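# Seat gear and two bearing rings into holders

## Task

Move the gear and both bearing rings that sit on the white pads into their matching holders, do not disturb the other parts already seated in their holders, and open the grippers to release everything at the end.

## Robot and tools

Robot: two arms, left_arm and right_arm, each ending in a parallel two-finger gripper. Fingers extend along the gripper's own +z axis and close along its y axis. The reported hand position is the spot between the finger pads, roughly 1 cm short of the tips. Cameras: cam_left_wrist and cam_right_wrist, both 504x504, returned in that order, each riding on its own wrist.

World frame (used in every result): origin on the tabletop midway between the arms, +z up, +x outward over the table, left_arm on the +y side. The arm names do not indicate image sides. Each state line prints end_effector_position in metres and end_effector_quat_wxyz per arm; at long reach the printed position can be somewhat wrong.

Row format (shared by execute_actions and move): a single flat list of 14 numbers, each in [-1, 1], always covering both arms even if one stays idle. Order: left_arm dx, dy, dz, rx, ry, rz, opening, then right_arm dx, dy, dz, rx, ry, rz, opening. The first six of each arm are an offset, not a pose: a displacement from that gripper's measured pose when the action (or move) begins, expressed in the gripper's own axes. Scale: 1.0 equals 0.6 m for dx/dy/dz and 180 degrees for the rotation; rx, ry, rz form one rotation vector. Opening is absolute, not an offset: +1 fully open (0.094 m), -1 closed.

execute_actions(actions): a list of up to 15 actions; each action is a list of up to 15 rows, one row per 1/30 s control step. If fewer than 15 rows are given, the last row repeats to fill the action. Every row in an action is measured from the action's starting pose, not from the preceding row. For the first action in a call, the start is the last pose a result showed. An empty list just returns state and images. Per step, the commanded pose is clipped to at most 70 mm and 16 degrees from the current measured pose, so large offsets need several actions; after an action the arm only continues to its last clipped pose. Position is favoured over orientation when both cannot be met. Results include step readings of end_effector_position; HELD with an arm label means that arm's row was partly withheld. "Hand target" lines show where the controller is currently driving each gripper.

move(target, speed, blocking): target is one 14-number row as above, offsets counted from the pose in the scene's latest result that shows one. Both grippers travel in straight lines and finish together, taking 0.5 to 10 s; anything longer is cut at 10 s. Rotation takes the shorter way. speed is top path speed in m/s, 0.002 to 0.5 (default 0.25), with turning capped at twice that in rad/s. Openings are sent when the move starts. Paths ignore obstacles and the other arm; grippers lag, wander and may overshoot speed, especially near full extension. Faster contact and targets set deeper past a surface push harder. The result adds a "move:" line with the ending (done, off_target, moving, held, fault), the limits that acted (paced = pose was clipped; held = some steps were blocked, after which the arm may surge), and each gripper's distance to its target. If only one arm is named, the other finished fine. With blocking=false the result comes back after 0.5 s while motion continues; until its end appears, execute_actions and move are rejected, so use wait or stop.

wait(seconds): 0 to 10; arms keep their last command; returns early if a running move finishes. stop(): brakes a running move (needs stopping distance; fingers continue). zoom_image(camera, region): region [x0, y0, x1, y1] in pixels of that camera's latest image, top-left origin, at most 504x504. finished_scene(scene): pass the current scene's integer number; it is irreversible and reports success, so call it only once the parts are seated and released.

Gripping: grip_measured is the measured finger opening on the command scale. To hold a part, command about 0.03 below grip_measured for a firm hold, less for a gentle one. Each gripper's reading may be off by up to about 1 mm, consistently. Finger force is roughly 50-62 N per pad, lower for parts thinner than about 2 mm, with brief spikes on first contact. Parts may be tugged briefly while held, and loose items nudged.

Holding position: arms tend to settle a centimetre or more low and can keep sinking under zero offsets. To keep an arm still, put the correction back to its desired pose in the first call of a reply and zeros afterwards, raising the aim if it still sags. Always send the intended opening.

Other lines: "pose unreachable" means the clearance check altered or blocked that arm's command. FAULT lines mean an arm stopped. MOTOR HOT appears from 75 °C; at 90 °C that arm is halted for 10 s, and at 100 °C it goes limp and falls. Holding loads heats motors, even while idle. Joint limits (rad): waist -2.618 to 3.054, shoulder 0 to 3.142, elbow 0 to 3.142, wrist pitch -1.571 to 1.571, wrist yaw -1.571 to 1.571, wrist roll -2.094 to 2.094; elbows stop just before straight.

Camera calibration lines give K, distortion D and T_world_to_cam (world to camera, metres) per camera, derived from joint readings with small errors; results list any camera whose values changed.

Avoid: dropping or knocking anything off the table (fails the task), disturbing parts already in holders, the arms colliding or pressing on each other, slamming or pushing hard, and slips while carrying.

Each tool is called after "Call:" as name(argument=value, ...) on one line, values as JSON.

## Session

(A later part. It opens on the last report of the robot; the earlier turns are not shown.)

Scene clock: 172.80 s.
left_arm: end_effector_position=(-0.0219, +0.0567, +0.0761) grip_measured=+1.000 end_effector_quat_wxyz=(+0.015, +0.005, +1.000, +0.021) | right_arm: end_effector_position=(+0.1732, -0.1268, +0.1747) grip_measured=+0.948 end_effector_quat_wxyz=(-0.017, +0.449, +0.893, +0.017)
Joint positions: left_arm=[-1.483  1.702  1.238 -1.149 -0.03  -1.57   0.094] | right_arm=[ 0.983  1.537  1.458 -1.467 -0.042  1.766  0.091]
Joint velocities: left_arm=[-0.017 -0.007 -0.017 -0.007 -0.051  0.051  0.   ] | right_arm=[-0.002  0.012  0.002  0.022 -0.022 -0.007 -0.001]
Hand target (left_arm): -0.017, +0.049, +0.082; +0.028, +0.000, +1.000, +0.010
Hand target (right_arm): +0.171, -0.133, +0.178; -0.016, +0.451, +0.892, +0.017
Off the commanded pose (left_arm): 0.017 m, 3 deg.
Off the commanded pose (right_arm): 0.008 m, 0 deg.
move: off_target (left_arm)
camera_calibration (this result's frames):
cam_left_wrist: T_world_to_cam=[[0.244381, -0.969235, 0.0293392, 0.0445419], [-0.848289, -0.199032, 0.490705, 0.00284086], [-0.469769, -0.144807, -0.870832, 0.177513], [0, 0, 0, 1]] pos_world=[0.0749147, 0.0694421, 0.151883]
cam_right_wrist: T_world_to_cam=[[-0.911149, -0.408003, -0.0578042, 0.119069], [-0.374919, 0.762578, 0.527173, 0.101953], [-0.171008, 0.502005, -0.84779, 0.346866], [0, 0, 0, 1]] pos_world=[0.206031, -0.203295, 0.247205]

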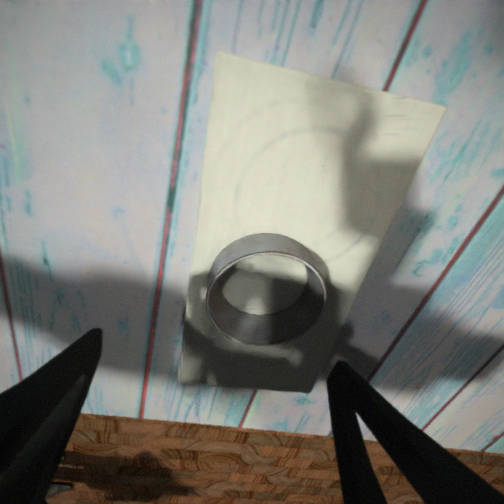

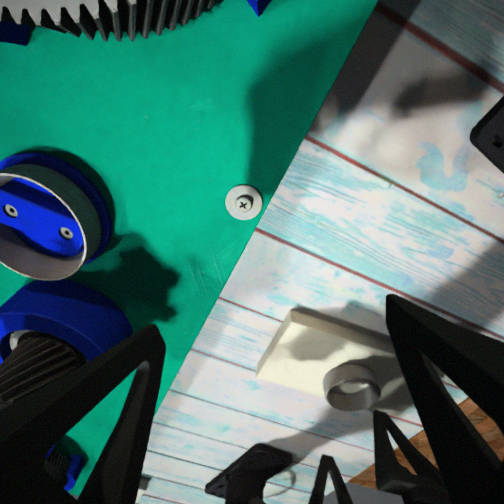

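Call:
execute_actions(actions=[[[0.005,-0.02,-0.017,0.0145,0.01,0,1,-0.006,-0.008,-0.006,0,0,0,0.95],[0.003,-0.023,-0.013,0.0155,0.0105,0,1,-0.006,-0.008,-0.006,0,0,0,0.95],[0.001,-0.026,-0.009,0.0165,0.011,0,1,-0.006,-0.008,-0.006,0,0,0,0.95],[-0.001,-0.029,-0.005,0.0175,0.0115,0,1,-0.006,-0.008,-0.006,0,0,0,0.95],[-0.003,-0.032,-0.001,0.0185,0.012,0,1,-0.006,-0.008,-0.006,0,0,0,0.95],[-0.005,-0.035,0.003,0.0195,0.0125,0,1,-0.006,-0.008,-0.006,0,0,0,0.95],[-0.0065,-0.038,0.007,0.0205,0.0132,0,1,-0.006,-0.008,-0.006,0,0,0,0.95],[-0.0074,-0.04,0.011,0.0205,0.0132,0,1,-0.006,-0.008,-0.006,0,0,0,0.95],[-0.0074,-0.0409,0.015,0.0205,0.0132,0,1,-0.006,-0.008,-0.006,0,0,0,0.95],[-0.0074,-0.0409,0.019,0.0205,0.0132,0,1,-0.006,-0.008,-0.006,0,0,0,0.95],[-0.0074,-0.0409,0.022,0.0205,0.0132,0,1,-0.006,-0.008,-0.006,0,0,0,0.95]]])

Call:
wait(seconds=0.2)

Scene clock: 179.27 s.
left_arm: end_effector_position=(-0.0192, +0.0356, +0.0644) grip_measured=+1.000 end_effector_quat_wxyz=(-0.004, +0.003, +1.000, -0.005) | right_arm: end_effector_position=(+0.1729, -0.1266, +0.1747) grip_measured=+0.948 end_effector_quat_wxyz=(-0.018, +0.447, +0.894, +0.018)
Joint positions: left_arm=[-1.451  1.742  1.238 -1.056  0.008 -1.541  0.094] | right_arm=[ 0.983  1.537  1.458 -1.467 -0.044  1.762  0.091]
Joint velocities: left_arm=[-0.002  0.007 -0.007  0.212 -0.007 -0.007  0.   ] | right_arm=[-0.002 -0.002 -0.017  0.022  0.022  0.007 -0.   ]
Hand target (left_arm): -0.018, +0.033, +0.062; -0.006, +0.004, +1.000, -0.010
Hand target (right_arm): +0.171, -0.133, +0.178; -0.017, +0.449, +0.893, +0.017
Off the commanded pose (left_arm): 0.004 m, 1 deg.
Off the commanded pose (right_arm): 0.007 m, 0 deg.
Step readings (end_effector_position):
0: left_arm (-0.0217, +0.0567, +0.0761) | right_arm (+0.1732, -0.1268, +0.1747)
1: left_arm (-0.0223, +0.0567, +0.0761) | right_arm (+0.1731, -0.1268, +0.1747)
2: left_arm (-0.0232, +0.0564, +0.0760) | right_arm (+0.1731, -0.1267, +0.1747)
4: left_arm (-0.0242, +0.0544, +0.0759) | right_arm (+0.1730, -0.1267, +0.1747)
8: left_arm (-0.0209, +0.0470, +0.0736) | right_arm (+0.1729, -0.1266, +0.1747)
15: end_effector_position above
camera_calibration (this result's frames):
cam_left_wrist: T_world_to_cam=[[0.249508, -0.965762, 0.0710577, 0.0211011], [-0.827894, -0.174674, 0.532992, 0.00345796], [-0.502332, -0.191814, -0.843131, 0.164791], [0, 0, 0, 1]] pos_world=[0.0803779, 0.0525919, 0.135598]
cam_right_wrist: T_world_to_cam=[[-0.909324, -0.412129, -0.0572686, 0.118002], [-0.377802, 0.760125, 0.528654, 0.101607], [-0.174342, 0.502354, -0.846903, 0.347187], [0, 0, 0, 1]] pos_world=[0.206219, -0.203012, 0.247077]

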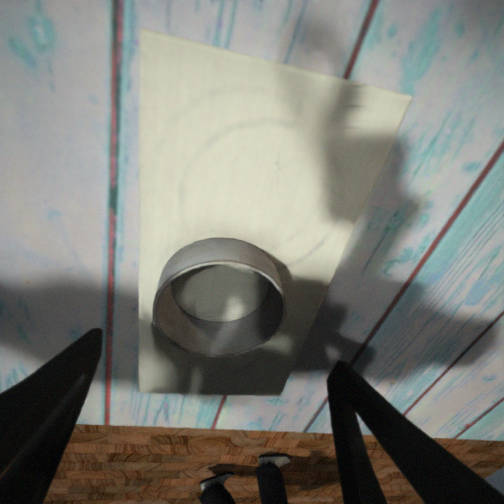

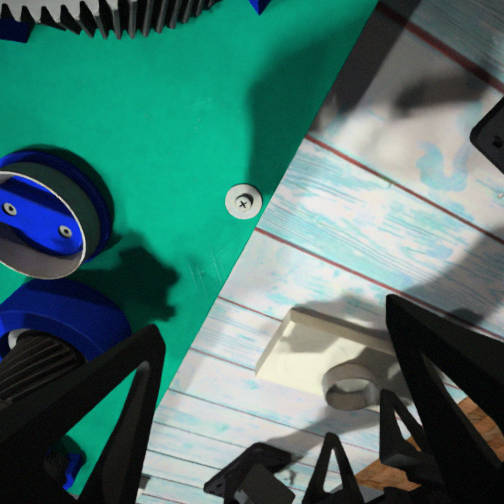

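Scene clock: 179.47 s.
left_arm: end_effector_position=(-0.0195, +0.0330, +0.0644) grip_measured=+1.000 end_effector_quat_wxyz=(-0.005, +0.004, +1.000, -0.011) | right_arm: end_effector_position=(+0.1729, -0.1266, +0.1747) grip_measured=+0.948 end_effector_quat_wxyz=(-0.018, +0.447, +0.894, +0.018)
Joint positions: left_arm=[-1.451  1.742  1.238 -1.045  0.01  -1.539  0.094] | right_arm=[ 0.983  1.537  1.458 -1.467 -0.044  1.761  0.091]
Joint velocities: left_arm=[-0.012 -0.007  0.002 -0.051 -0.051  0.11   0.   ] | right_arm=[-0.017  0.002  0.002  0.007  0.037 -0.037 -0.   ]
Hand target (left_arm): -0.018, +0.033, +0.062; -0.006, +0.004, +1.000, -0.010
Hand target (right_arm): +0.171, -0.133, +0.178; -0.017, +0.449, +0.893, +0.017
Off the commanded pose (left_arm): 0.003 m, 0 deg.
Off the commanded pose (right_arm): 0.007 m, 0 deg.
wait: 0.20 s; no rest
camera_calibration (this result's frames):
cam_left_wrist: T_world_to_cam=[[0.247763, -0.965427, 0.0810199, 0.0179102], [-0.82735, -0.16733, 0.536183, 0.00230195], [-0.504088, -0.199878, -0.840205, 0.164218], [0, 0, 0, 1]] pos_world=[0.0802476, 0.0504998, 0.135292]
cam_right_wrist: T_world_to_cam=[[-0.909166, -0.412475, -0.0572876, 0.117934], [-0.378102, 0.759978, 0.528652, 0.10164], [-0.174518, 0.502293, -0.846903, 0.347209], [0, 0, 0, 1]] pos_world=[0.206247, -0.203, 0.247077]

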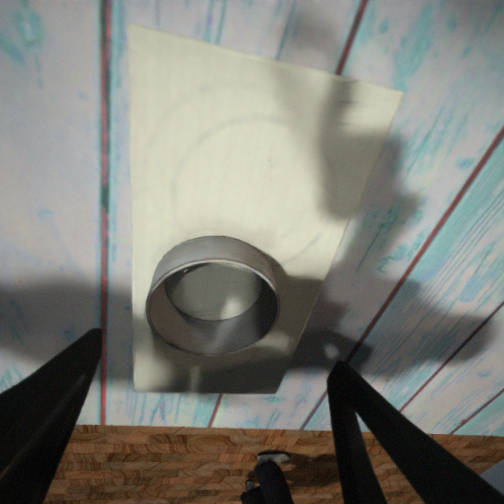

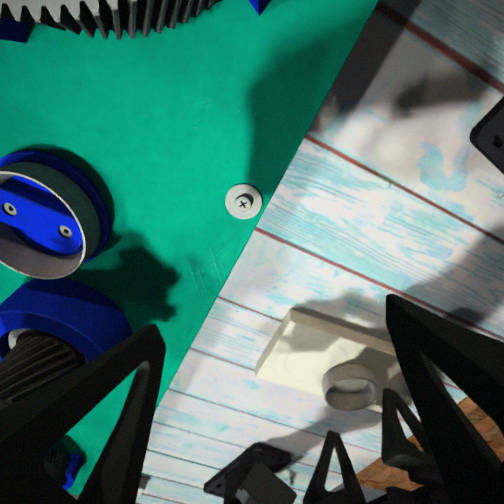

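Call:
zoom_image(camera="cam_left_wrist", region=[130, 220, 300, 370])

Region (130, 220, 300, 370) of cam_left_wrist's 504x504 image, scaled by 2.965, with more detail than that image has; it fills the top 445 rows of this view, and the rest is white.

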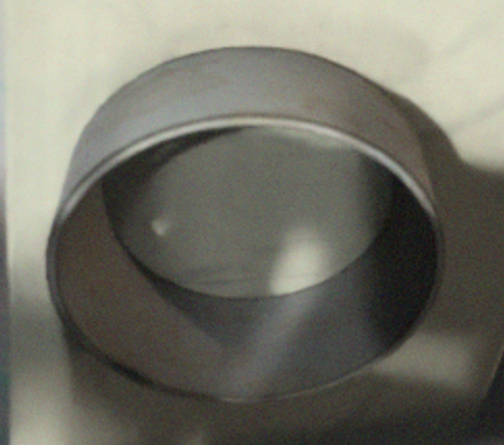

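Call:
execute_actions(actions=[[[-0.002,0.002,0.008,-0.001,-0.001,0,1,-0.006,-0.008,-0.006,0,0,0,0.95],[-0.0025,0.004,0.013,-0.002,-0.0015,0,1,-0.006,-0.008,-0.006,0,0,0,0.95],[-0.003,0.006,0.019,-0.003,-0.002,0,1,-0.006,-0.008,-0.006,0,0,0,0.95],[-0.0035,0.008,0.025,-0.004,-0.0025,0,0.95,-0.006,-0.008,-0.006,0,0,0,0.95],[-0.004,0.0095,0.031,-0.005,-0.003,0,0.9,-0.006,-0.008,-0.006,0,0,0,0.95],[-0.0045,0.0105,0.037,-0.006,-0.0035,0,0.85,-0.006,-0.008,-0.006,0,0,0,0.95],[-0.005,0.0116,0.043,-0.007,-0.004,0,0.8,-0.006,-0.008,-0.006,0,0,0,0.95],[-0.005,0.0116,0.048,-0.007,-0.004,0,0.75,-0.006,-0.008,-0.006,0,0,0,0.95],[-0.005,0.0116,0.052,-0.007,-0.004,0,0.7,-0.006,-0.008,-0.006,0,0,0,0.95],[-0.005,0.0116,0.055,-0.007,-0.004,0,0.65,-0.006,-0.008,-0.006,0,0,0,0.95],[-0.005,0.0116,0.057,-0.007,-0.004,0,0.6,-0.006,-0.008,-0.006,0,0,0,0.95]]])

Scene clock: 182.97 s.
left_arm: end_effector_position=(-0.0199, +0.0430, +0.0318) grip_measured=+0.602 end_effector_quat_wxyz=(-0.006, +0.005, +1.000, +0.009) | right_arm: end_effector_position=(+0.1727, -0.1264, +0.1747) grip_measured=+0.948 end_effector_quat_wxyz=(-0.019, +0.445, +0.895, +0.018)
Joint positions: left_arm=[-1.451  1.781  1.148 -0.956  0.011 -1.539  0.075] | right_arm=[ 0.983  1.537  1.458 -1.467 -0.046  1.757  0.091]
Joint velocities: left_arm=[ 0.017  0.007  0.002  0.066 -0.037 -0.037  0.001] | right_arm=[ 0.012 -0.007 -0.017  0.007 -0.022 -0.037 -0.   ]
Hand target (left_arm): -0.017, +0.039, +0.030; +0.001, +0.005, +1.000, +0.001
Hand target (right_arm): +0.171, -0.132, +0.178; -0.018, +0.447, +0.894, +0.018
Off the commanded pose (left_arm): 0.005 m, 1 deg.
Off the commanded pose (right_arm): 0.007 m, 0 deg.
Step readings (end_effector_position):
0: left_arm (-0.0196, +0.0323, +0.0644) | right_arm (+0.1729, -0.1266, +0.1747)
1: left_arm (-0.0196, +0.0322, +0.0644) | right_arm (+0.1729, -0.1266, +0.1747)
2: left_arm (-0.0196, +0.0321, +0.0638) | right_arm (+0.1728, -0.1265, +0.1747)
4: left_arm (-0.0197, +0.0330, +0.0604) | right_arm (+0.1728, -0.1265, +0.1747)
8: left_arm (-0.0198, +0.0406, +0.0479) | right_arm (+0.1727, -0.1264, +0.1747)
15: end_effector_position above
camera_calibration (this result's frames):
cam_left_wrist: T_world_to_cam=[[0.247126, -0.968028, 0.0430277, 0.0316498], [-0.826612, -0.187438, 0.530641, 0.0222296], [-0.505611, -0.166702, -0.846504, 0.137379], [0, 0, 0, 1]] pos_world=[0.0800139, 0.0577059, 0.103134]
cam_right_wrist: T_world_to_cam=[[-0.90732, -0.416592, -0.0567684, 0.116871], [-0.380974, 0.757506, 0.530136, 0.101288], [-0.177848, 0.50263, -0.84601, 0.347525], [0, 0, 0, 1]] pos_world=[0.206434, -0.202715, 0.246948]

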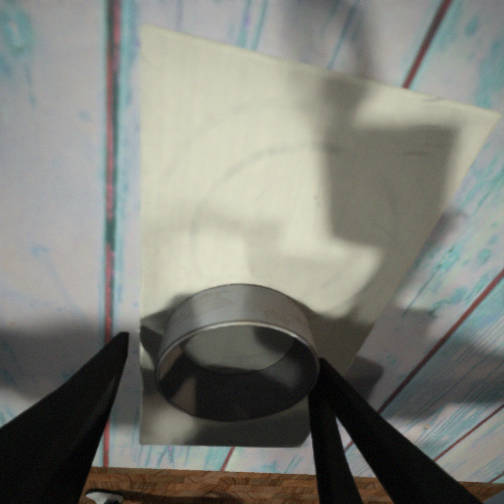

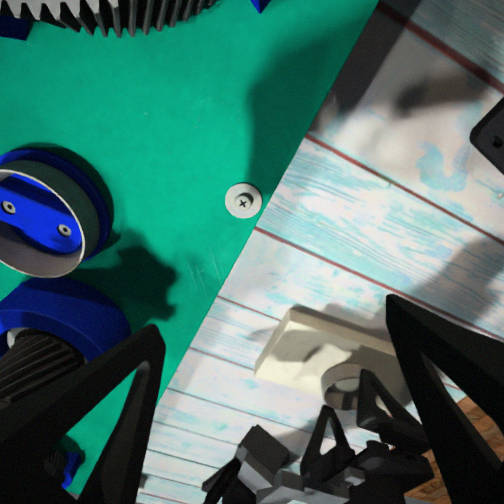

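Call:
execute_actions(actions=[])

Scene clock: 183.30 s.
left_arm: end_effector_position=(-0.0198, +0.0390, +0.0317) grip_measured=+0.602 end_effector_quat_wxyz=(-0.005, +0.005, +1.000, +0.001) | right_arm: end_effector_position=(+0.1726, -0.1263, +0.1747) grip_measured=+0.948 end_effector_quat_wxyz=(-0.019, +0.445, +0.895, +0.018)
Joint positions: left_arm=[-1.451  1.781  1.148 -0.94   0.011 -1.539  0.075] | right_arm=[ 0.983  1.537  1.458 -1.467 -0.046  1.757  0.091]
Joint velocities: left_arm=[-0.017 -0.002 -0.007  0.022 -0.007 -0.007 -0.001] | right_arm=[-0.007  0.002 -0.002  0.007 -0.051  0.007  0.001]
Hand target (left_arm): -0.017, +0.039, +0.030; +0.001, +0.005, +1.000, +0.001
Hand target (right_arm): +0.171, -0.132, +0.178; -0.018, +0.447, +0.894, +0.018
Off the commanded pose (left_arm): 0.003 m, 1 deg.
Off the commanded pose (right_arm): 0.007 m, 0 deg.
camera_calibration (this result's frames):
cam_left_wrist: T_world_to_cam=[[0.247107, -0.967214, 0.0586165, 0.0272479], [-0.826804, -0.178917, 0.533277, 0.0211607], [-0.505305, -0.180241, -0.843907, 0.137175], [0, 0, 0, 1]] pos_world=[0.080078, 0.0548651, 0.102882]
cam_right_wrist: T_world_to_cam=[[-0.907332, -0.416585, -0.056619, 0.116821], [-0.380832, 0.757366, 0.530437, 0.101138], [-0.178091, 0.502845, -0.845831, 0.347534], [0, 0, 0, 1]] pos_world=[0.206405, -0.202688, 0.246922]

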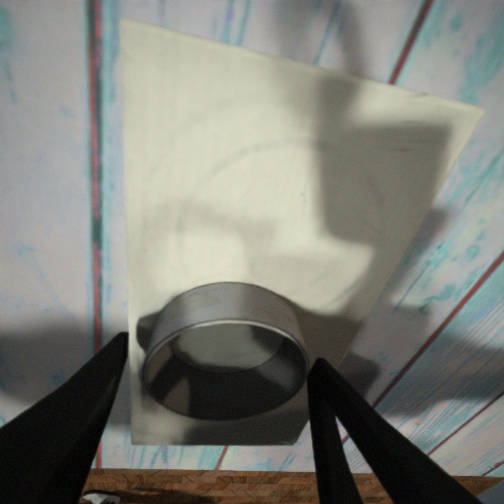

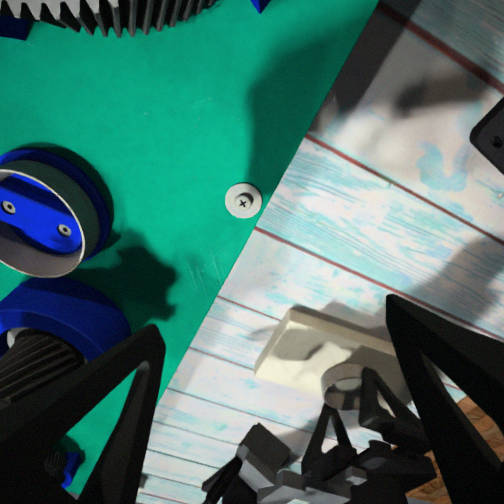

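Call:
execute_actions(actions=[[[-0.002,0,0.002,0,0,0,0.53,-0.006,-0.008,-0.006,0,0,0,0.95],[-0.002,0,0.002,0,0,0,0.46,-0.006,-0.008,-0.006,0,0,0,0.95],[-0.002,0,0.002,0,0,0,0.39,-0.006,-0.008,-0.006,0,0,0,0.95],[-0.002,0,0.002,0,0,0,0.33,-0.006,-0.008,-0.006,0,0,0,0.95],[-0.002,0,0.002,0,0,0,0.29,-0.006,-0.008,-0.006,0,0,0,0.95],[-0.002,0,0.002,0,0,0,0.26,-0.006,-0.008,-0.006,0,0,0,0.95],[-0.002,0,0.002,0,0,0,0.23,-0.006,-0.008,-0.006,0,0,0,0.95],[-0.002,0,0.002,0,0,0,0.21,-0.006,-0.008,-0.006,0,0,0,0.95],[-0.002,0,0.0,0,0,0,0.2,-0.006,-0.008,-0.006,0,0,0,0.95],[-0.002,0,-0.003,0,0,0,0.2,-0.006,-0.008,-0.006,0,0,0,0.95],[-0.002,0,-0.008,0,0,0,0.2,-0.006,-0.008,-0.006,0,0,0,0.95],[-0.002,0,-0.015,0,0,0,0.2,-0.006,-0.008,-0.006,0,0,0,0.95],[-0.002,0,-0.024,0,0,0,0.2,-0.006,-0.008,-0.006,0,0,0,0.95],[-0.002,0,-0.034,0,0,0,0.2,-0.006,-0.008,-0.006,0,0,0,0.95],[-0.002,0,-0.045,0,0,0,0.2,-0.006,-0.008,-0.006,0,0,0,0.95]]])

Scene clock: 185.83 s.
left_arm: end_effector_position=(-0.0199, +0.0425, +0.0341) grip_measured=+0.287 end_effector_quat_wxyz=(-0.006, +0.005, +1.000, +0.010) | right_arm: end_effector_position=(+0.1724, -0.1261, +0.1747) grip_measured=+0.948 end_effector_quat_wxyz=(-0.020, +0.443, +0.896, +0.018)
Joint positions: left_arm=[-1.451  1.781  1.158 -0.967  0.011 -1.539  0.06 ] | right_arm=[ 0.983  1.537  1.458 -1.467 -0.048  1.752  0.091]
Joint velocities: left_arm=[-0.002 -0.012  0.217 -0.462 -0.007 -0.051  0.001] | right_arm=[-0.002 -0.017  0.002  0.022 -0.007  0.037 -0.   ]
Hand target (left_arm): -0.018, +0.040, +0.057; -0.005, +0.005, +1.000, -0.001
Hand target (right_arm): +0.171, -0.132, +0.178; -0.019, +0.445, +0.895, +0.018
Off the commanded pose (left_arm): 0.025 m, 1 deg.
Off the commanded pose (right_arm): 0.007 m, 0 deg.
Step readings (end_effector_position):
0: left_arm (-0.0198, +0.0387, +0.0317) | right_arm (+0.1726, -0.1263, +0.1747)
1: left_arm (-0.0198, +0.0387, +0.0317) | right_arm (+0.1726, -0.1263, +0.1747)
2: left_arm (-0.0198, +0.0387, +0.0317) | right_arm (+0.1726, -0.1263, +0.1747)
4: left_arm (-0.0198, +0.0387, +0.0317) | right_arm (+0.1725, -0.1262, +0.1747)
8: left_arm (-0.0198, +0.0386, +0.0317) | right_arm (+0.1724, -0.1261, +0.1747)
15: end_effector_position above
camera_calibration (this result's frames):
cam_left_wrist: T_world_to_cam=[[0.247128, -0.968108, 0.0411711, 0.0311563], [-0.826589, -0.188449, 0.530319, 0.0209705], [-0.505647, -0.165088, -0.846798, 0.139214], [0, 0, 0, 1]] pos_world=[0.0800277, 0.0570971, 0.105483]
cam_right_wrist: T_world_to_cam=[[-0.905292, -0.421044, -0.0562853, 0.115743], [-0.384134, 0.754865, 0.53162, 0.100963], [-0.181348, 0.502893, -0.845111, 0.347859], [0, 0, 0, 1]] pos_world=[0.206648, -0.202417, 0.24682]

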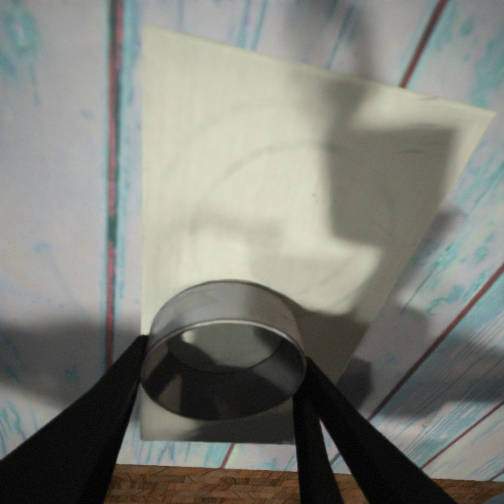

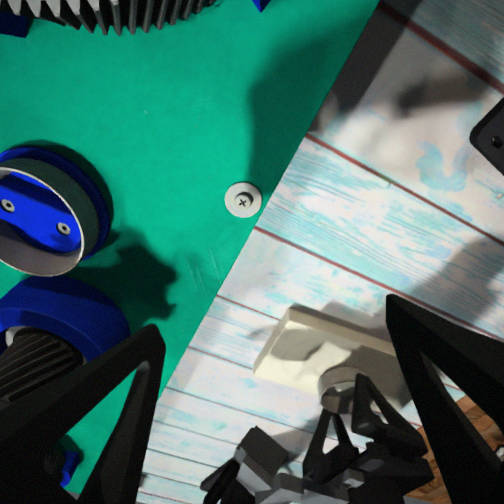

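Call:
move(target=[-0.5172,0.2083,-0.1954,0.0078,0,-0.3365,0.23,-0.006,-0.008,-0.006,0,0,0,0.95], speed=0.4)

Scene clock: 189.37 s.
left_arm: end_effector_position=(+0.2868, +0.1651, +0.1315) grip_measured=+0.286 end_effector_quat_wxyz=(-0.024, -0.499, +0.866, +0.012) | right_arm: end_effector_position=(+0.1721, -0.1259, +0.1747) grip_measured=+0.948 end_effector_quat_wxyz=(-0.021, +0.441, +0.897, +0.019)
Joint positions: left_arm=[-0.417  1.965  1.793 -1.445  0.029 -1.559  0.06 ] | right_arm=[ 0.983  1.537  1.458 -1.467 -0.05   1.747  0.091]
Joint velocities: left_arm=[-0.012 -0.017 -0.017 -0.007  0.007 -0.022  0.   ] | right_arm=[ 0.002 -0.022  0.007 -0.022 -0.007 -0.022  0.001]
Hand target (left_arm): +0.289, +0.163, +0.139; -0.021, -0.500, +0.866, +0.007
Hand target (right_arm): +0.171, -0.132, +0.178; -0.020, +0.443, +0.896, +0.018
Off the commanded pose (left_arm): 0.020 m, 3 deg.
Off the commanded pose (right_arm): 0.007 m, 0 deg.
move: off_target (left_arm)
camera_calibration (this result's frames):
cam_left_wrist: T_world_to_cam=[[0.964976, -0.26209, 0.0114252, -0.248545], [-0.22656, -0.810622, 0.539965, 0.175346], [-0.132258, -0.523642, -0.84161, 0.348421], [0, 0, 0, 1]] pos_world=[0.325648, 0.259446, 0.201393]
cam_right_wrist: T_world_to_cam=[[-0.903254, -0.42548, -0.0556734, 0.114569], [-0.387139, 0.752062, 0.53341, 0.100482], [-0.185086, 0.503358, -0.844023, 0.348195], [0, 0, 0, 1]] pos_world=[0.206832, -0.202089, 0.246665]

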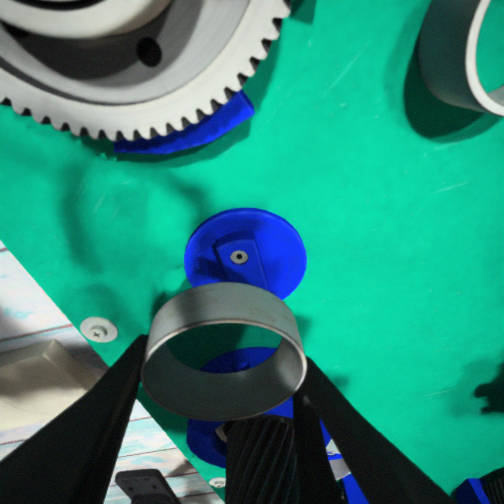

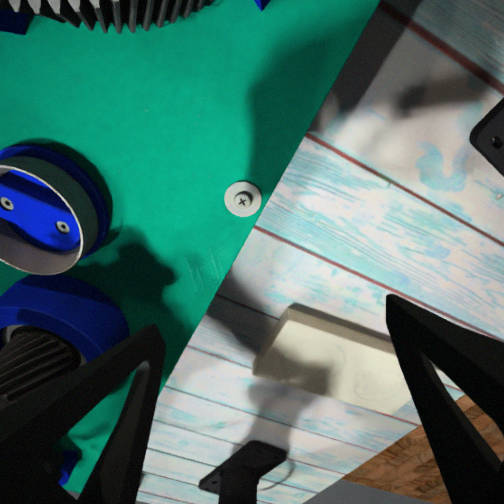

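Call:
zoom_image(camera="cam_left_wrist", region=[170, 195, 320, 315])

Call:
zoom_image(camera="cam_left_wrist", region=[125, 270, 325, 430])

Region (170, 195, 320, 315) of cam_left_wrist's 504x504 image, scaled by 3.360, with more detail than that image has; it fills the top 403 rows of this view, and the rest is white.

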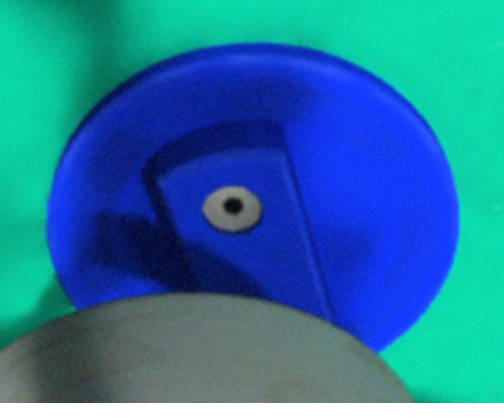

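Region (125, 270, 325, 430) of cam_left_wrist's 504x504 image, scaled by 2.520, with more detail than that image has; it fills the top 403 rows of this view, and the rest is white.

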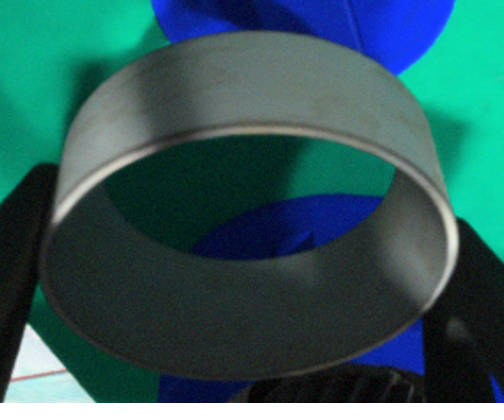

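Call:
execute_actions(actions=[[[0.0005,-0.005,-0.008,0.004,-0.002,0,0.23,-0.004,-0.006,-0.005,0,0,0,0.95],[-0.0005,-0.006,-0.003,0.0055,-0.003,0,0.23,-0.004,-0.006,-0.005,0,0,0,0.95],[-0.0015,-0.007,0.003,0.007,-0.004,0,0.23,-0.004,-0.006,-0.005,0,0,0,0.95],[-0.0025,-0.008,0.009,0.0085,-0.005,0,0.23,-0.004,-0.006,-0.005,0,0,0,0.95],[-0.0035,-0.009,0.015,0.01,-0.006,0,0.23,-0.004,-0.006,-0.005,0,0,0,0.95],[-0.0045,-0.01,0.021,0.011,-0.007,0,0.23,-0.004,-0.006,-0.005,0,0,0,0.95],[-0.0055,-0.011,0.027,0.012,-0.008,0,0.23,-0.004,-0.006,-0.005,0,0,0,0.95],[-0.0065,-0.012,0.033,0.013,-0.0087,0,0.23,-0.004,-0.006,-0.005,0,0,0,0.95],[-0.0075,-0.0127,0.038,0.0138,-0.0092,0,0.23,-0.004,-0.006,-0.005,0,0,0,0.95],[-0.0084,-0.0133,0.043,0.0142,-0.0094,0,0.23,-0.004,-0.006,-0.005,0,0,0,0.95],[-0.0084,-0.0133,0.047,0.0142,-0.0094,0,0.23,-0.004,-0.006,-0.005,0,0,0,0.95],[-0.0084,-0.0133,0.05,0.0142,-0.0094,0,0.23,-0.004,-0.006,-0.005,0,0,0,0.95]]])

Call:
wait(seconds=0.4)

Scene clock: 196.00 s.
left_arm: end_effector_position=(+0.2857, +0.1669, +0.0959) grip_measured=+0.286 end_effector_quat_wxyz=(-0.024, -0.499, +0.866, +0.017) | right_arm: end_effector_position=(+0.1719, -0.1257, +0.1747) grip_measured=+0.948 end_effector_quat_wxyz=(-0.021, +0.440, +0.898, +0.019)
Joint positions: left_arm=[-0.417  1.965  1.651 -1.31   0.024 -1.559  0.06 ] | right_arm=[ 0.983  1.537  1.458 -1.467 -0.051  1.745  0.091]
Joint velocities: left_arm=[-0.012  0.012 -0.061  0.139 -0.007  0.051 -0.001] | right_arm=[ 0.007 -0.002  0.017 -0.022  0.007  0.007 -0.001]
Hand target (left_arm): +0.295, +0.165, +0.101; -0.001, -0.500, +0.866, +0.001
Hand target (right_arm): +0.171, -0.130, +0.178; -0.020, +0.441, +0.897, +0.018
Off the commanded pose (left_arm): 0.010 m, 3 deg.
Off the commanded pose (right_arm): 0.005 m, 0 deg.
Step readings (end_effector_position):
0: left_arm (+0.2867, +0.1652, +0.1315) | right_arm (+0.1721, -0.1259, +0.1747)
1: left_arm (+0.2867, +0.1652, +0.1315) | right_arm (+0.1721, -0.1259, +0.1747)
2: left_arm (+0.2868, +0.1652, +0.1315) | right_arm (+0.1721, -0.1258, +0.1747)
4: left_arm (+0.2879, +0.1645, +0.1298) | right_arm (+0.1720, -0.1258, +0.1747)
8: left_arm (+0.2871, +0.1652, +0.1151) | right_arm (+0.1719, -0.1257, +0.1747)
15: end_effector_position above
camera_calibration (this result's frames):
cam_left_wrist: T_world_to_cam=[[0.965036, -0.262048, 0.00607662, -0.246138], [-0.224662, -0.814967, 0.534187, 0.19645], [-0.13503, -0.516874, -0.845345, 0.319226], [0, 0, 0, 1]] pos_world=[0.324772, 0.2606, 0.16641]
cam_right_wrist: T_world_to_cam=[[-0.902647, -0.426831, -0.0551762, 0.114105], [-0.38775, 0.750893, 0.534612, 0.100008], [-0.186757, 0.50396, -0.843295, 0.348314], [0, 0, 0, 1]] pos_world=[0.206825, -0.201928, 0.246562]

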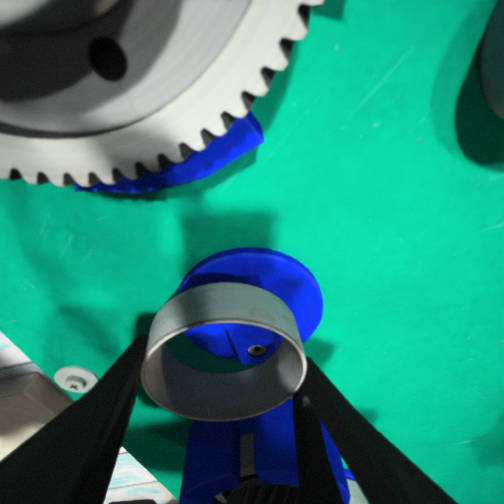

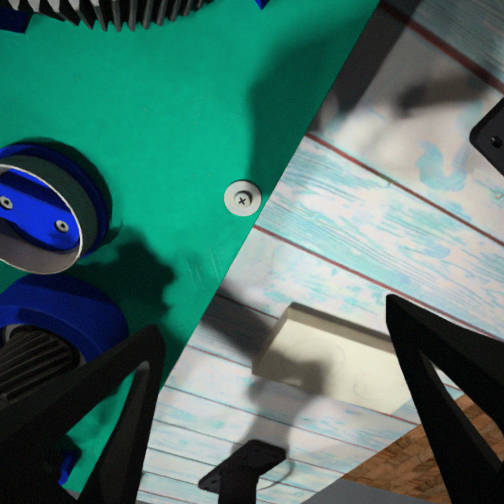

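Scene clock: 196.40 s.
left_arm: end_effector_position=(+0.2919, +0.1636, +0.0954) grip_measured=+0.286 end_effector_quat_wxyz=(-0.016, -0.499, +0.866, +0.005) | right_arm: end_effector_position=(+0.1719, -0.1256, +0.1747) grip_measured=+0.948 end_effector_quat_wxyz=(-0.022, +0.440, +0.898, +0.019)
Joint positions: left_arm=[-0.417  1.965  1.65  -1.281  0.023 -1.559  0.06 ] | right_arm=[ 0.983  1.537  1.458 -1.467 -0.052  1.745  0.091]
Joint velocities: left_arm=[ 0.002 -0.007 -0.017 -0.022 -0.007 -0.051  0.   ] | right_arm=[-0.002  0.007  0.002 -0.066 -0.051  0.007  0.001]
Hand target (left_arm): +0.294, +0.165, +0.101; -0.001, -0.500, +0.866, +0.001
Hand target (right_arm): +0.171, -0.130, +0.178; -0.021, +0.441, +0.897, +0.019
Off the commanded pose (left_arm): 0.006 m, 2 deg.
Off the commanded pose (right_arm): 0.005 m, 0 deg.
wait: 0.40 s; at rest by 0.37 s
camera_calibration (this result's frames):
cam_left_wrist: T_world_to_cam=[[0.964524, -0.261834, 0.0337132, -0.255489], [-0.23819, -0.808049, 0.538816, 0.197814], [-0.113839, -0.527731, -0.841749, 0.313222], [0, 0, 0, 1]] pos_world=[0.329199, 0.258244, 0.165683]
cam_right_wrist: T_world_to_cam=[[-0.902658, -0.426825, -0.0550308, 0.114057], [-0.387606, 0.750752, 0.534914, 0.099857], [-0.187, 0.504175, -0.843113, 0.348321], [0, 0, 0, 1]] pos_world=[0.206795, -0.2019, 0.246536]

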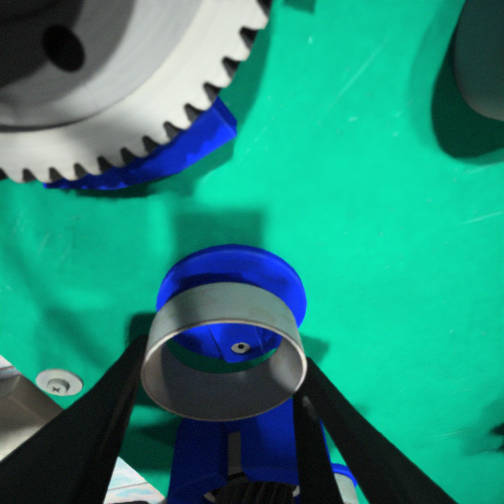

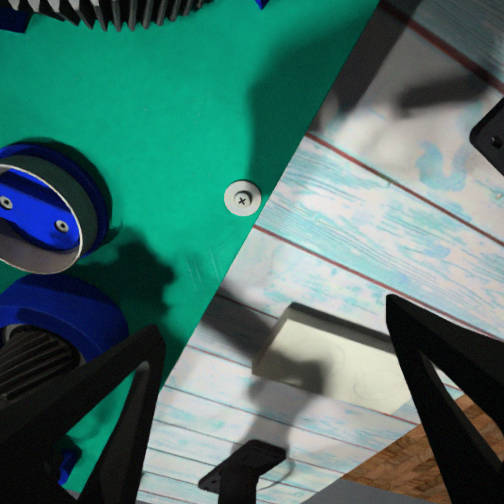

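Call:
zoom_image(camera="cam_left_wrist", region=[130, 235, 330, 385])

Region (130, 235, 330, 385) of cam_left_wrist's 504x504 image, scaled by 2.520, with more detail than that image has; it fills the top 378 rows of this view, and the rest is white.

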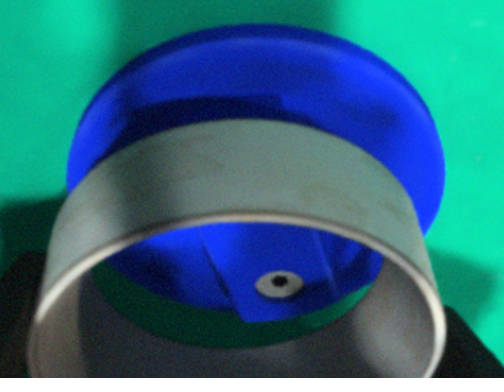

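Call:
execute_actions(actions=[[[-0.008,-0.0085,-0.0093,0.0128,-0.0112,0,0.23,-0.004,-0.005,-0.005,0,0,0,0.95],[-0.0117,-0.0135,-0.0093,0.0165,-0.0152,0,0.23,-0.004,-0.005,-0.005,0,0,0,0.95],[-0.0117,-0.0135,-0.0093,0.0165,-0.0152,0,0.23,-0.004,-0.005,-0.005,0,0,0,0.95],[-0.0117,-0.0085,-0.0093,0.0128,-0.0152,0,0.23,-0.004,-0.005,-0.005,0,0,0,0.95],[-0.0117,-0.0035,-0.0093,0.0088,-0.0152,0,0.23,-0.004,-0.005,-0.005,0,0,0,0.95],[-0.0085,-0.0035,-0.0093,0.0088,-0.0112,0,0.23,-0.004,-0.005,-0.005,0,0,0,0.95],[-0.0051,-0.0035,-0.0093,0.0088,-0.0072,0,0.23,-0.004,-0.005,-0.005,0,0,0,0.95]]])

Scene clock: 201.60 s.
left_arm: end_effector_position=(+0.2969, +0.1640, +0.0953) grip_measured=+0.286 end_effector_quat_wxyz=(-0.005, -0.499, +0.866, +0.002) | right_arm: end_effector_position=(+0.1717, -0.1255, +0.1748) grip_measured=+0.948 end_effector_quat_wxyz=(-0.022, +0.439, +0.898, +0.019)
Joint positions: left_arm=[-0.417  1.965  1.65  -1.264  0.007 -1.559  0.06 ] | right_arm=[ 0.983  1.537  1.458 -1.467 -0.053  1.744  0.091]
Joint velocities: left_arm=[-0.022 -0.002 -0.007 -0.051 -0.007  0.081  0.   ] | right_arm=[-0.002  0.002  0.022 -0.022 -0.007  0.051 -0.   ]
Hand target (left_arm): +0.296, +0.165, +0.101; +0.001, -0.500, +0.866, -0.002
Hand target (right_arm): +0.171, -0.129, +0.178; -0.021, +0.440, +0.898, +0.019
Off the commanded pose (left_arm): 0.006 m, 1 deg.
Off the commanded pose (right_arm): 0.005 m, 0 deg.
Step readings (end_effector_position):
0: left_arm (+0.2922, +0.1635, +0.0954) | right_arm (+0.1719, -0.1256, +0.1747)
1: left_arm (+0.2927, +0.1635, +0.0954) | right_arm (+0.1719, -0.1256, +0.1747)
2: left_arm (+0.2937, +0.1636, +0.0953) | right_arm (+0.1718, -0.1256, +0.1747)
4: left_arm (+0.2963, +0.1637, +0.0953) | right_arm (+0.1718, -0.1255, +0.1748)
8: left_arm (+0.2969, +0.1640, +0.0953) | right_arm (+0.1717, -0.1255, +0.1748)
15: end_effector_position above
camera_calibration (this result's frames):
cam_left_wrist: T_world_to_cam=[[0.963481, -0.262315, 0.0538063, -0.261737], [-0.250305, -0.810855, 0.529019, 0.204362], [-0.0951404, -0.523168, -0.846902, 0.308087], [0, 0, 0, 1]] pos_world=[0.332643, 0.258232, 0.166891]
cam_right_wrist: T_world_to_cam=[[-0.901885, -0.428517, -0.0545605, 0.113526], [-0.388512, 0.749426, 0.536115, 0.0994138], [-0.188845, 0.504711, -0.84238, 0.34846], [0, 0, 0, 1]] pos_world=[0.206816, -0.201727, 0.246432]

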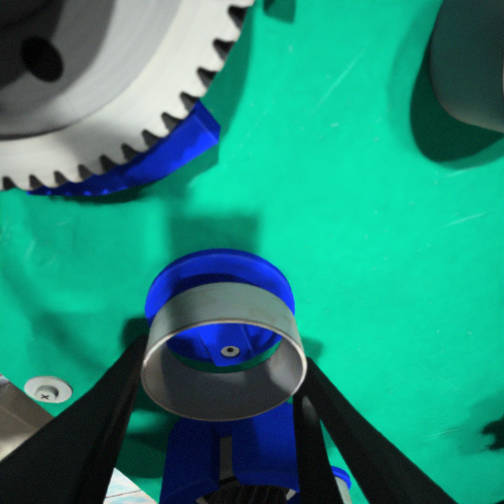

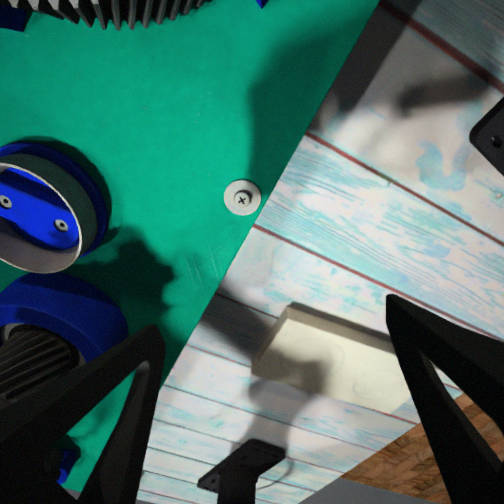

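Call:
execute_actions(actions=[[[-0.001,0.0028,-0.0078,0.004,-0.0025,0,0.23,0,0,-0.005,0,0,0,0.95],[-0.001,0.0026,-0.0063,0.0042,-0.0025,0,0.23,0,0,-0.005,0,0,0,0.95],[-0.001,0.0024,-0.0048,0.0044,-0.0025,0,0.23,0,0,-0.005,0,0,0,0.95],[-0.001,0.0024,-0.0033,0.0044,-0.0025,0,0.23,0,0,-0.005,0,0,0,0.95],[-0.001,0.0024,-0.0018,0.0044,-0.0025,0,0.23,0,0,-0.005,0,0,0,0.95],[-0.001,0.0024,-0.0003,0.0044,-0.0025,0,0.23,0,0,-0.005,0,0,0,0.95],[-0.001,0.0024,0.0012,0.0044,-0.0025,0,0.23,0,0,-0.005,0,0,0,0.95],[-0.001,0.0024,0.0027,0.0044,-0.0025,0,0.23,0,0,-0.005,0,0,0,0.95],[-0.001,0.0024,0.0042,0.0044,-0.0025,0,0.23,0,0,-0.005,0,0,0,0.95],[-0.001,0.0024,0.0057,0.0044,-0.0025,0,0.23,0,0,-0.005,0,0,0,0.95],[-0.001,0.0024,0.0072,0.0044,-0.0025,0,0.23,0,0,-0.005,0,0,0,0.95],[-0.001,0.0024,0.0087,0.0044,-0.0025,0,0.23,0,0,-0.005,0,0,0,0.95],[-0.001,0.0024,0.0102,0.0044,-0.0025,0,0.23,0,0,-0.005,0,0,0,0.95],[-0.001,0.0024,0.0117,0.0044,-0.0025,0,0.23,0,0,-0.005,0,0,0,0.95],[-0.001,0.0024,0.0132,0.0044,-0.0025,0,0.23,0,0,-0.005,0,0,0,0.95]]])

Call:
wait(seconds=0.3)

Scene clock: 207.53 s.
left_arm: end_effector_position=(+0.2950, +0.1639, +0.0845) grip_measured=+0.286 end_effector_quat_wxyz=(-0.008, -0.499, +0.866, +0.001) | right_arm: end_effector_position=(+0.1714, -0.1252, +0.1748) grip_measured=+0.948 end_effector_quat_wxyz=(-0.023, +0.439, +0.898, +0.019)
Joint positions: left_arm=[-0.417  1.965  1.607 -1.224  0.013 -1.559  0.06 ] | right_arm=[ 0.983  1.537  1.458 -1.467 -0.055  1.744  0.091]
Joint velocities: left_arm=[ 0.002  0.002 -0.105  0.037 -0.037 -0.022 -0.   ] | right_arm=[-0.002  0.002 -0.017 -0.051 -0.066 -0.11   0.002]
Hand target (left_arm): +0.296, +0.165, +0.087; +0.002, -0.499, +0.866, -0.002
Hand target (right_arm): +0.172, -0.126, +0.178; -0.022, +0.439, +0.898, +0.019
Off the commanded pose (left_arm): 0.003 m, 1 deg.
Off the commanded pose (right_arm): 0.003 m, 0 deg.
Step readings (end_effector_position):
0: left_arm (+0.2969, +0.1640, +0.0953) | right_arm (+0.1716, -0.1254, +0.1748)
1: left_arm (+0.2969, +0.1640, +0.0953) | right_arm (+0.1716, -0.1254, +0.1748)
2: left_arm (+0.2968, +0.1640, +0.0950) | right_arm (+0.1716, -0.1254, +0.1748)
4: left_arm (+0.2962, +0.1644, +0.0936) | right_arm (+0.1715, -0.1253, +0.1748)
8: left_arm (+0.2954, +0.1642, +0.0902) | right_arm (+0.1714, -0.1252, +0.1748)
15: end_effector_position above
camera_calibration (this result's frames):
cam_left_wrist: T_world_to_cam=[[0.963761, -0.262074, 0.0498184, -0.259042], [-0.247533, -0.808918, 0.533272, 0.208046], [-0.0994574, -0.526278, -0.844476, 0.300298], [0, 0, 0, 1]] pos_world=[0.33102, 0.258444, 0.155554]
cam_right_wrist: T_world_to_cam=[[-0.901941, -0.42849, -0.0538366, 0.113284], [-0.387789, 0.74872, 0.537623, 0.0986593], [-0.190057, 0.505781, -0.841465, 0.348495], [0, 0, 0, 1]] pos_world=[0.206669, -0.201589, 0.246303]

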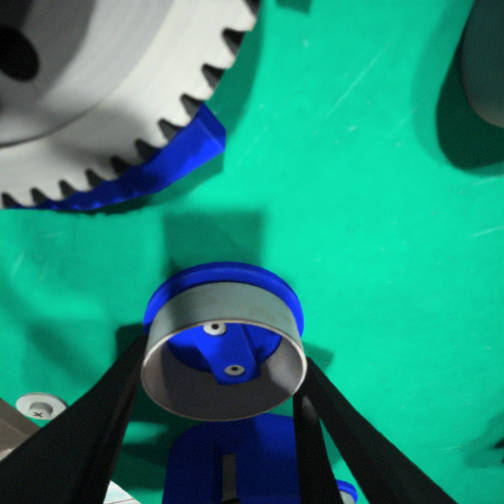

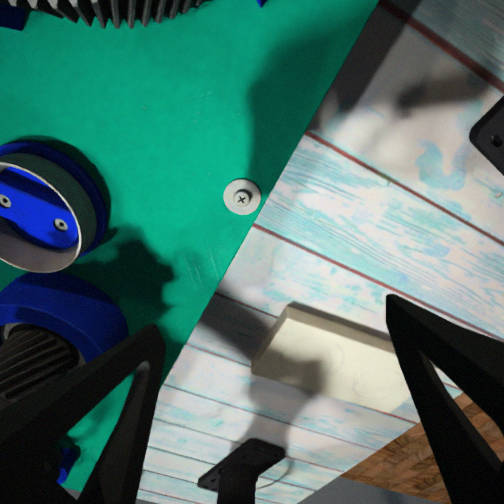

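Scene clock: 207.83 s.
left_arm: end_effector_position=(+0.2950, +0.1639, +0.0829) grip_measured=+0.286 end_effector_quat_wxyz=(-0.008, -0.499, +0.866, +0.001) | right_arm: end_effector_position=(+0.1714, -0.1252, +0.1748) grip_measured=+0.948 end_effector_quat_wxyz=(-0.023, +0.439, +0.898, +0.019)
Joint positions: left_arm=[-0.417  1.965  1.601 -1.217  0.013 -1.559  0.06 ] | right_arm=[ 0.983  1.537  1.458 -1.467 -0.055  1.744  0.091]
Joint velocities: left_arm=[ 0.002  0.002 -0.012  0.022  0.051 -0.007 -0.   ] | right_arm=[-0.007 -0.012  0.002 -0.022 -0.007 -0.022 -0.   ]
Hand target (left_arm): +0.296, +0.165, +0.087; +0.002, -0.499, +0.866, -0.002
Hand target (right_arm): +0.172, -0.126, +0.178; -0.022, +0.439, +0.898, +0.019
Off the commanded pose (left_arm): 0.005 m, 1 deg.
Off the commanded pose (right_arm): 0.003 m, 0 deg.
wait: 0.30 s; at rest by 0.17 s
camera_calibration (this result's frames):
cam_left_wrist: T_world_to_cam=[[0.963728, -0.262055, 0.050557, -0.259025], [-0.247888, -0.808718, 0.53341, 0.208922], [-0.0988963, -0.526595, -0.844344, 0.29888], [0, 0, 0, 1]] pos_world=[0.330977, 0.258469, 0.154012]
cam_right_wrist: T_world_to_cam=[[-0.901941, -0.42849, -0.0538366, 0.113284], [-0.387789, 0.74872, 0.537623, 0.0986593], [-0.190057, 0.505781, -0.841465, 0.348495], [0, 0, 0, 1]] pos_world=[0.206669, -0.201589, 0.246303]

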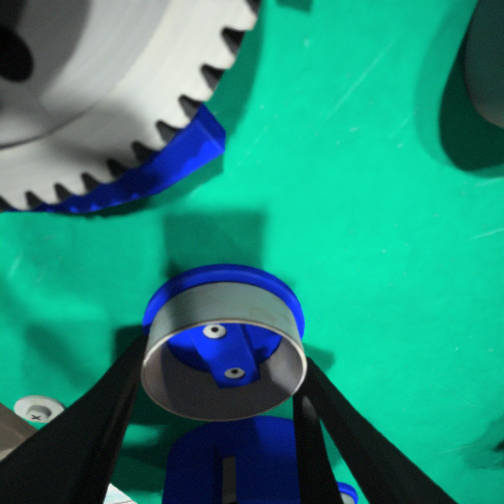

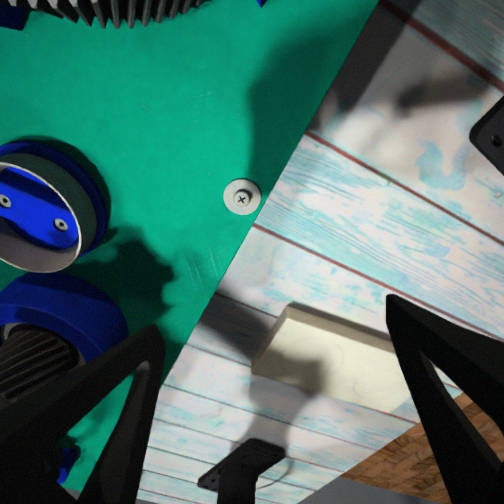

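Call:
execute_actions(actions=[[[-0.001,-0.001,-0.0055,0.004,-0.002,0,0.23,0,0,-0.005,0,0,0,0.95],[-0.001,-0.001,-0.004,0.004,-0.002,0,0.23,0,0,-0.005,0,0,0,0.95],[-0.001,-0.001,-0.0025,0.004,-0.002,0,0.23,0,0,-0.005,0,0,0,0.95],[-0.001,-0.001,-0.001,0.004,-0.002,0,0.23,0,0,-0.005,0,0,0,0.95],[-0.001,-0.001,-0.001,0.004,-0.002,0,0.23,0,0,-0.005,0,0,0,0.95],[-0.001,-0.001,-0.001,0.004,-0.002,0,0.27,0,0,-0.005,0,0,0,0.95],[-0.001,-0.001,-0.002,0.004,-0.002,0,0.33,0,0,-0.005,0,0,0,0.95],[-0.001,-0.001,-0.003,0.004,-0.002,0,0.42,0,0,-0.005,0,0,0,0.95],[-0.001,-0.001,-0.004,0.004,-0.002,0,0.52,0,0,-0.005,0,0,0,0.95],[-0.001,-0.001,-0.006,0.004,-0.002,0,0.62,0,0,-0.005,0,0,0,0.95],[-0.001,-0.001,-0.009,0.004,-0.002,0,0.7,0,0,-0.005,0,0,0,0.95],[-0.001,-0.001,-0.013,0.004,-0.002,0,0.75,0,0,-0.005,0,0,0,0.95],[-0.001,-0.001,-0.018,0.004,-0.002,0,0.75,0,0,-0.005,0,0,0,0.95],[-0.001,-0.001,-0.024,0.004,-0.002,0,0.75,0,0,-0.005,0,0,0,0.95],[-0.001,-0.001,-0.031,0.004,-0.002,0,0.75,0,0,-0.005,0,0,0,0.95]],[[0,-0.004,-0.033,0.004,0,0,0.75,0,0,-0.005,0,0,0,0.95],[0,-0.004,-0.04,0.004,0,0,0.75,0,0,-0.005,0,0,0,0.95],[0,-0.004,-0.047,0.004,0,0,0.75,0,0,-0.005,0,0,0,0.95],[0,-0.004,-0.055,0.004,0,0,0.75,0,0,-0.005,0,0,0,0.95],[0,-0.004,-0.063,0.004,0,0,0.75,0,0,-0.005,0,0,0,0.95],[0,-0.004,-0.071,0.004,0,0,0.75,0,0,-0.005,0,0,0,0.95],[0,-0.004,-0.079,0.004,0,0,0.75,0,0,-0.005,0,0,0,0.95],[0,-0.004,-0.087,0.004,0,0,0.75,0,0,-0.005,0,0,0,0.95],[0,-0.004,-0.095,0.004,0,0,0.75,0,0,-0.005,0,0,0,0.95],[0,-0.003,-0.103,0.004,0,0,0.75,0,0,-0.005,0,0,0,0.95],[0,-0.002,-0.111,0.004,0,0,0.75,0,0,-0.005,0,0,0,0.95],[0,0,-0.118,0.004,0,0,0.75,0,0,-0.005,0,0,0,0.95],[0,0,-0.124,0.004,0,0,0.75,0,0,-0.005,0,0,0,0.95],[0,0,-0.129,0.004,0,0,0.75,0,0,-0.005,0,0,0,0.95],[0,0,-0.133,0.004,0,0,0.75,0,0,-0.005,0,0,0,0.95]]])

Scene clock: 210.93 s.
left_arm: end_effector_position=(+0.3036, +0.1590, +0.1478) grip_measured=+0.748 end_effector_quat_wxyz=(+0.002, -0.499, +0.866, -0.017) | right_arm: end_effector_position=(+0.1709, -0.1248, +0.1748) grip_measured=+0.948 end_effector_quat_wxyz=(-0.025, +0.439, +0.898, +0.020)
Joint positions: left_arm=[-0.417  1.965  1.859 -1.433  0.013 -1.559  0.082] | right_arm=[ 0.983  1.537  1.458 -1.467 -0.059  1.744  0.091]
Joint velocities: left_arm=[ 0.007 -0.007  0.457 -0.388  0.022 -0.007  0.   ] | right_arm=[-0.002  0.012  0.002  0.007 -0.066 -0.051  0.   ]
Hand target (left_arm): +0.296, +0.166, +0.163; -0.004, -0.500, +0.866, -0.006
Hand target (right_arm): +0.171, -0.125, +0.178; -0.024, +0.439, +0.898, +0.020
Off the commanded pose (left_arm): 0.018 m, 2 deg.
Off the commanded pose (right_arm): 0.003 m, 0 deg.
Step readings (end_effector_position; steps 1 to 15: 1st action; 16 to 30: 2nd action):
0: left_arm (+0.2950, +0.1639, +0.0829) | right_arm (+0.1714, -0.1252, +0.1748)
1: left_arm (+0.2949, +0.1639, +0.0829) | right_arm (+0.1714, -0.1252, +0.1748)
2: left_arm (+0.2949, +0.1639, +0.0829) | right_arm (+0.1713, -0.1251, +0.1748)
4: left_arm (+0.2953, +0.1636, +0.0829) | right_arm (+0.1713, -0.1251, +0.1748)
8: left_arm (+0.2960, +0.1633, +0.0829) | right_arm (+0.1712, -0.1250, +0.1748)
15: left_arm (+0.2943, +0.1642, +0.0836) | right_arm (+0.1712, -0.1250, +0.1748)
16: left_arm (+0.2937, +0.1646, +0.0851) | right_arm (+0.1711, -0.1250, +0.1748)
17: left_arm (+0.2937, +0.1646, +0.0876) | right_arm (+0.1711, -0.1249, +0.1748)
19: left_arm (+0.2957, +0.1634, +0.0950) | right_arm (+0.1710, -0.1249, +0.1748)
23: left_arm (+0.3012, +0.1603, +0.1141) | right_arm (+0.1710, -0.1248, +0.1748)
30: end_effector_position above
camera_calibration (this result's frames):
cam_left_wrist: T_world_to_cam=[[0.961182, -0.260592, 0.0906633, -0.277349], [-0.267244, -0.797563, 0.540809, 0.175457], [-0.0686211, -0.544045, -0.836245, 0.344283], [0, 0, 0, 1]] pos_world=[0.337097, 0.254968, 0.218162]
cam_right_wrist: T_world_to_cam=[[-0.902052, -0.428436, -0.0523886, 0.1128], [-0.386335, 0.747302, 0.540633, 0.0971506], [-0.192477, 0.507919, -0.839626, 0.34856], [0, 0, 0, 1]] pos_world=[0.206374, -0.201313, 0.246046]

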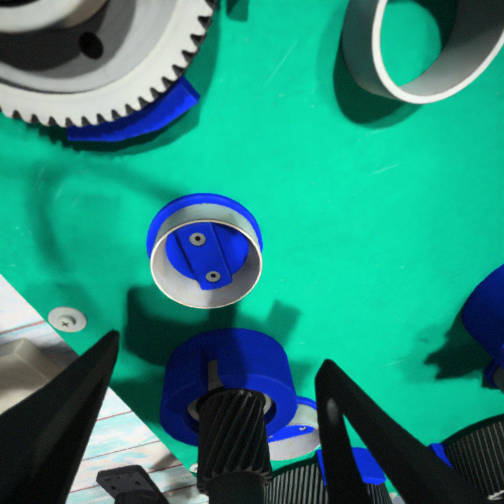

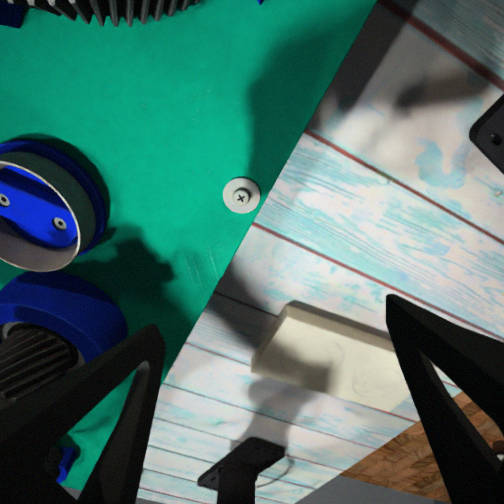

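Call:
zoom_image(camera="cam_left_wrist", region=[0, 0, 300, 330])

Region (0, 0, 300, 330) of cam_left_wrist's 504x504 image, scaled by 1.527, with more detail than that image has; it fills the left 458 columns of this view, and the rest is white.

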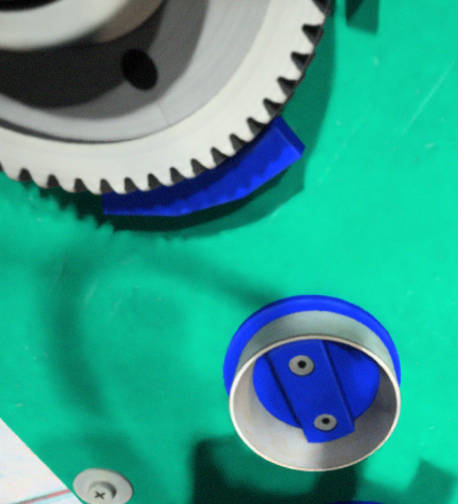

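Call:
finished_scene(scene=1)

The scene is finished: the task was done.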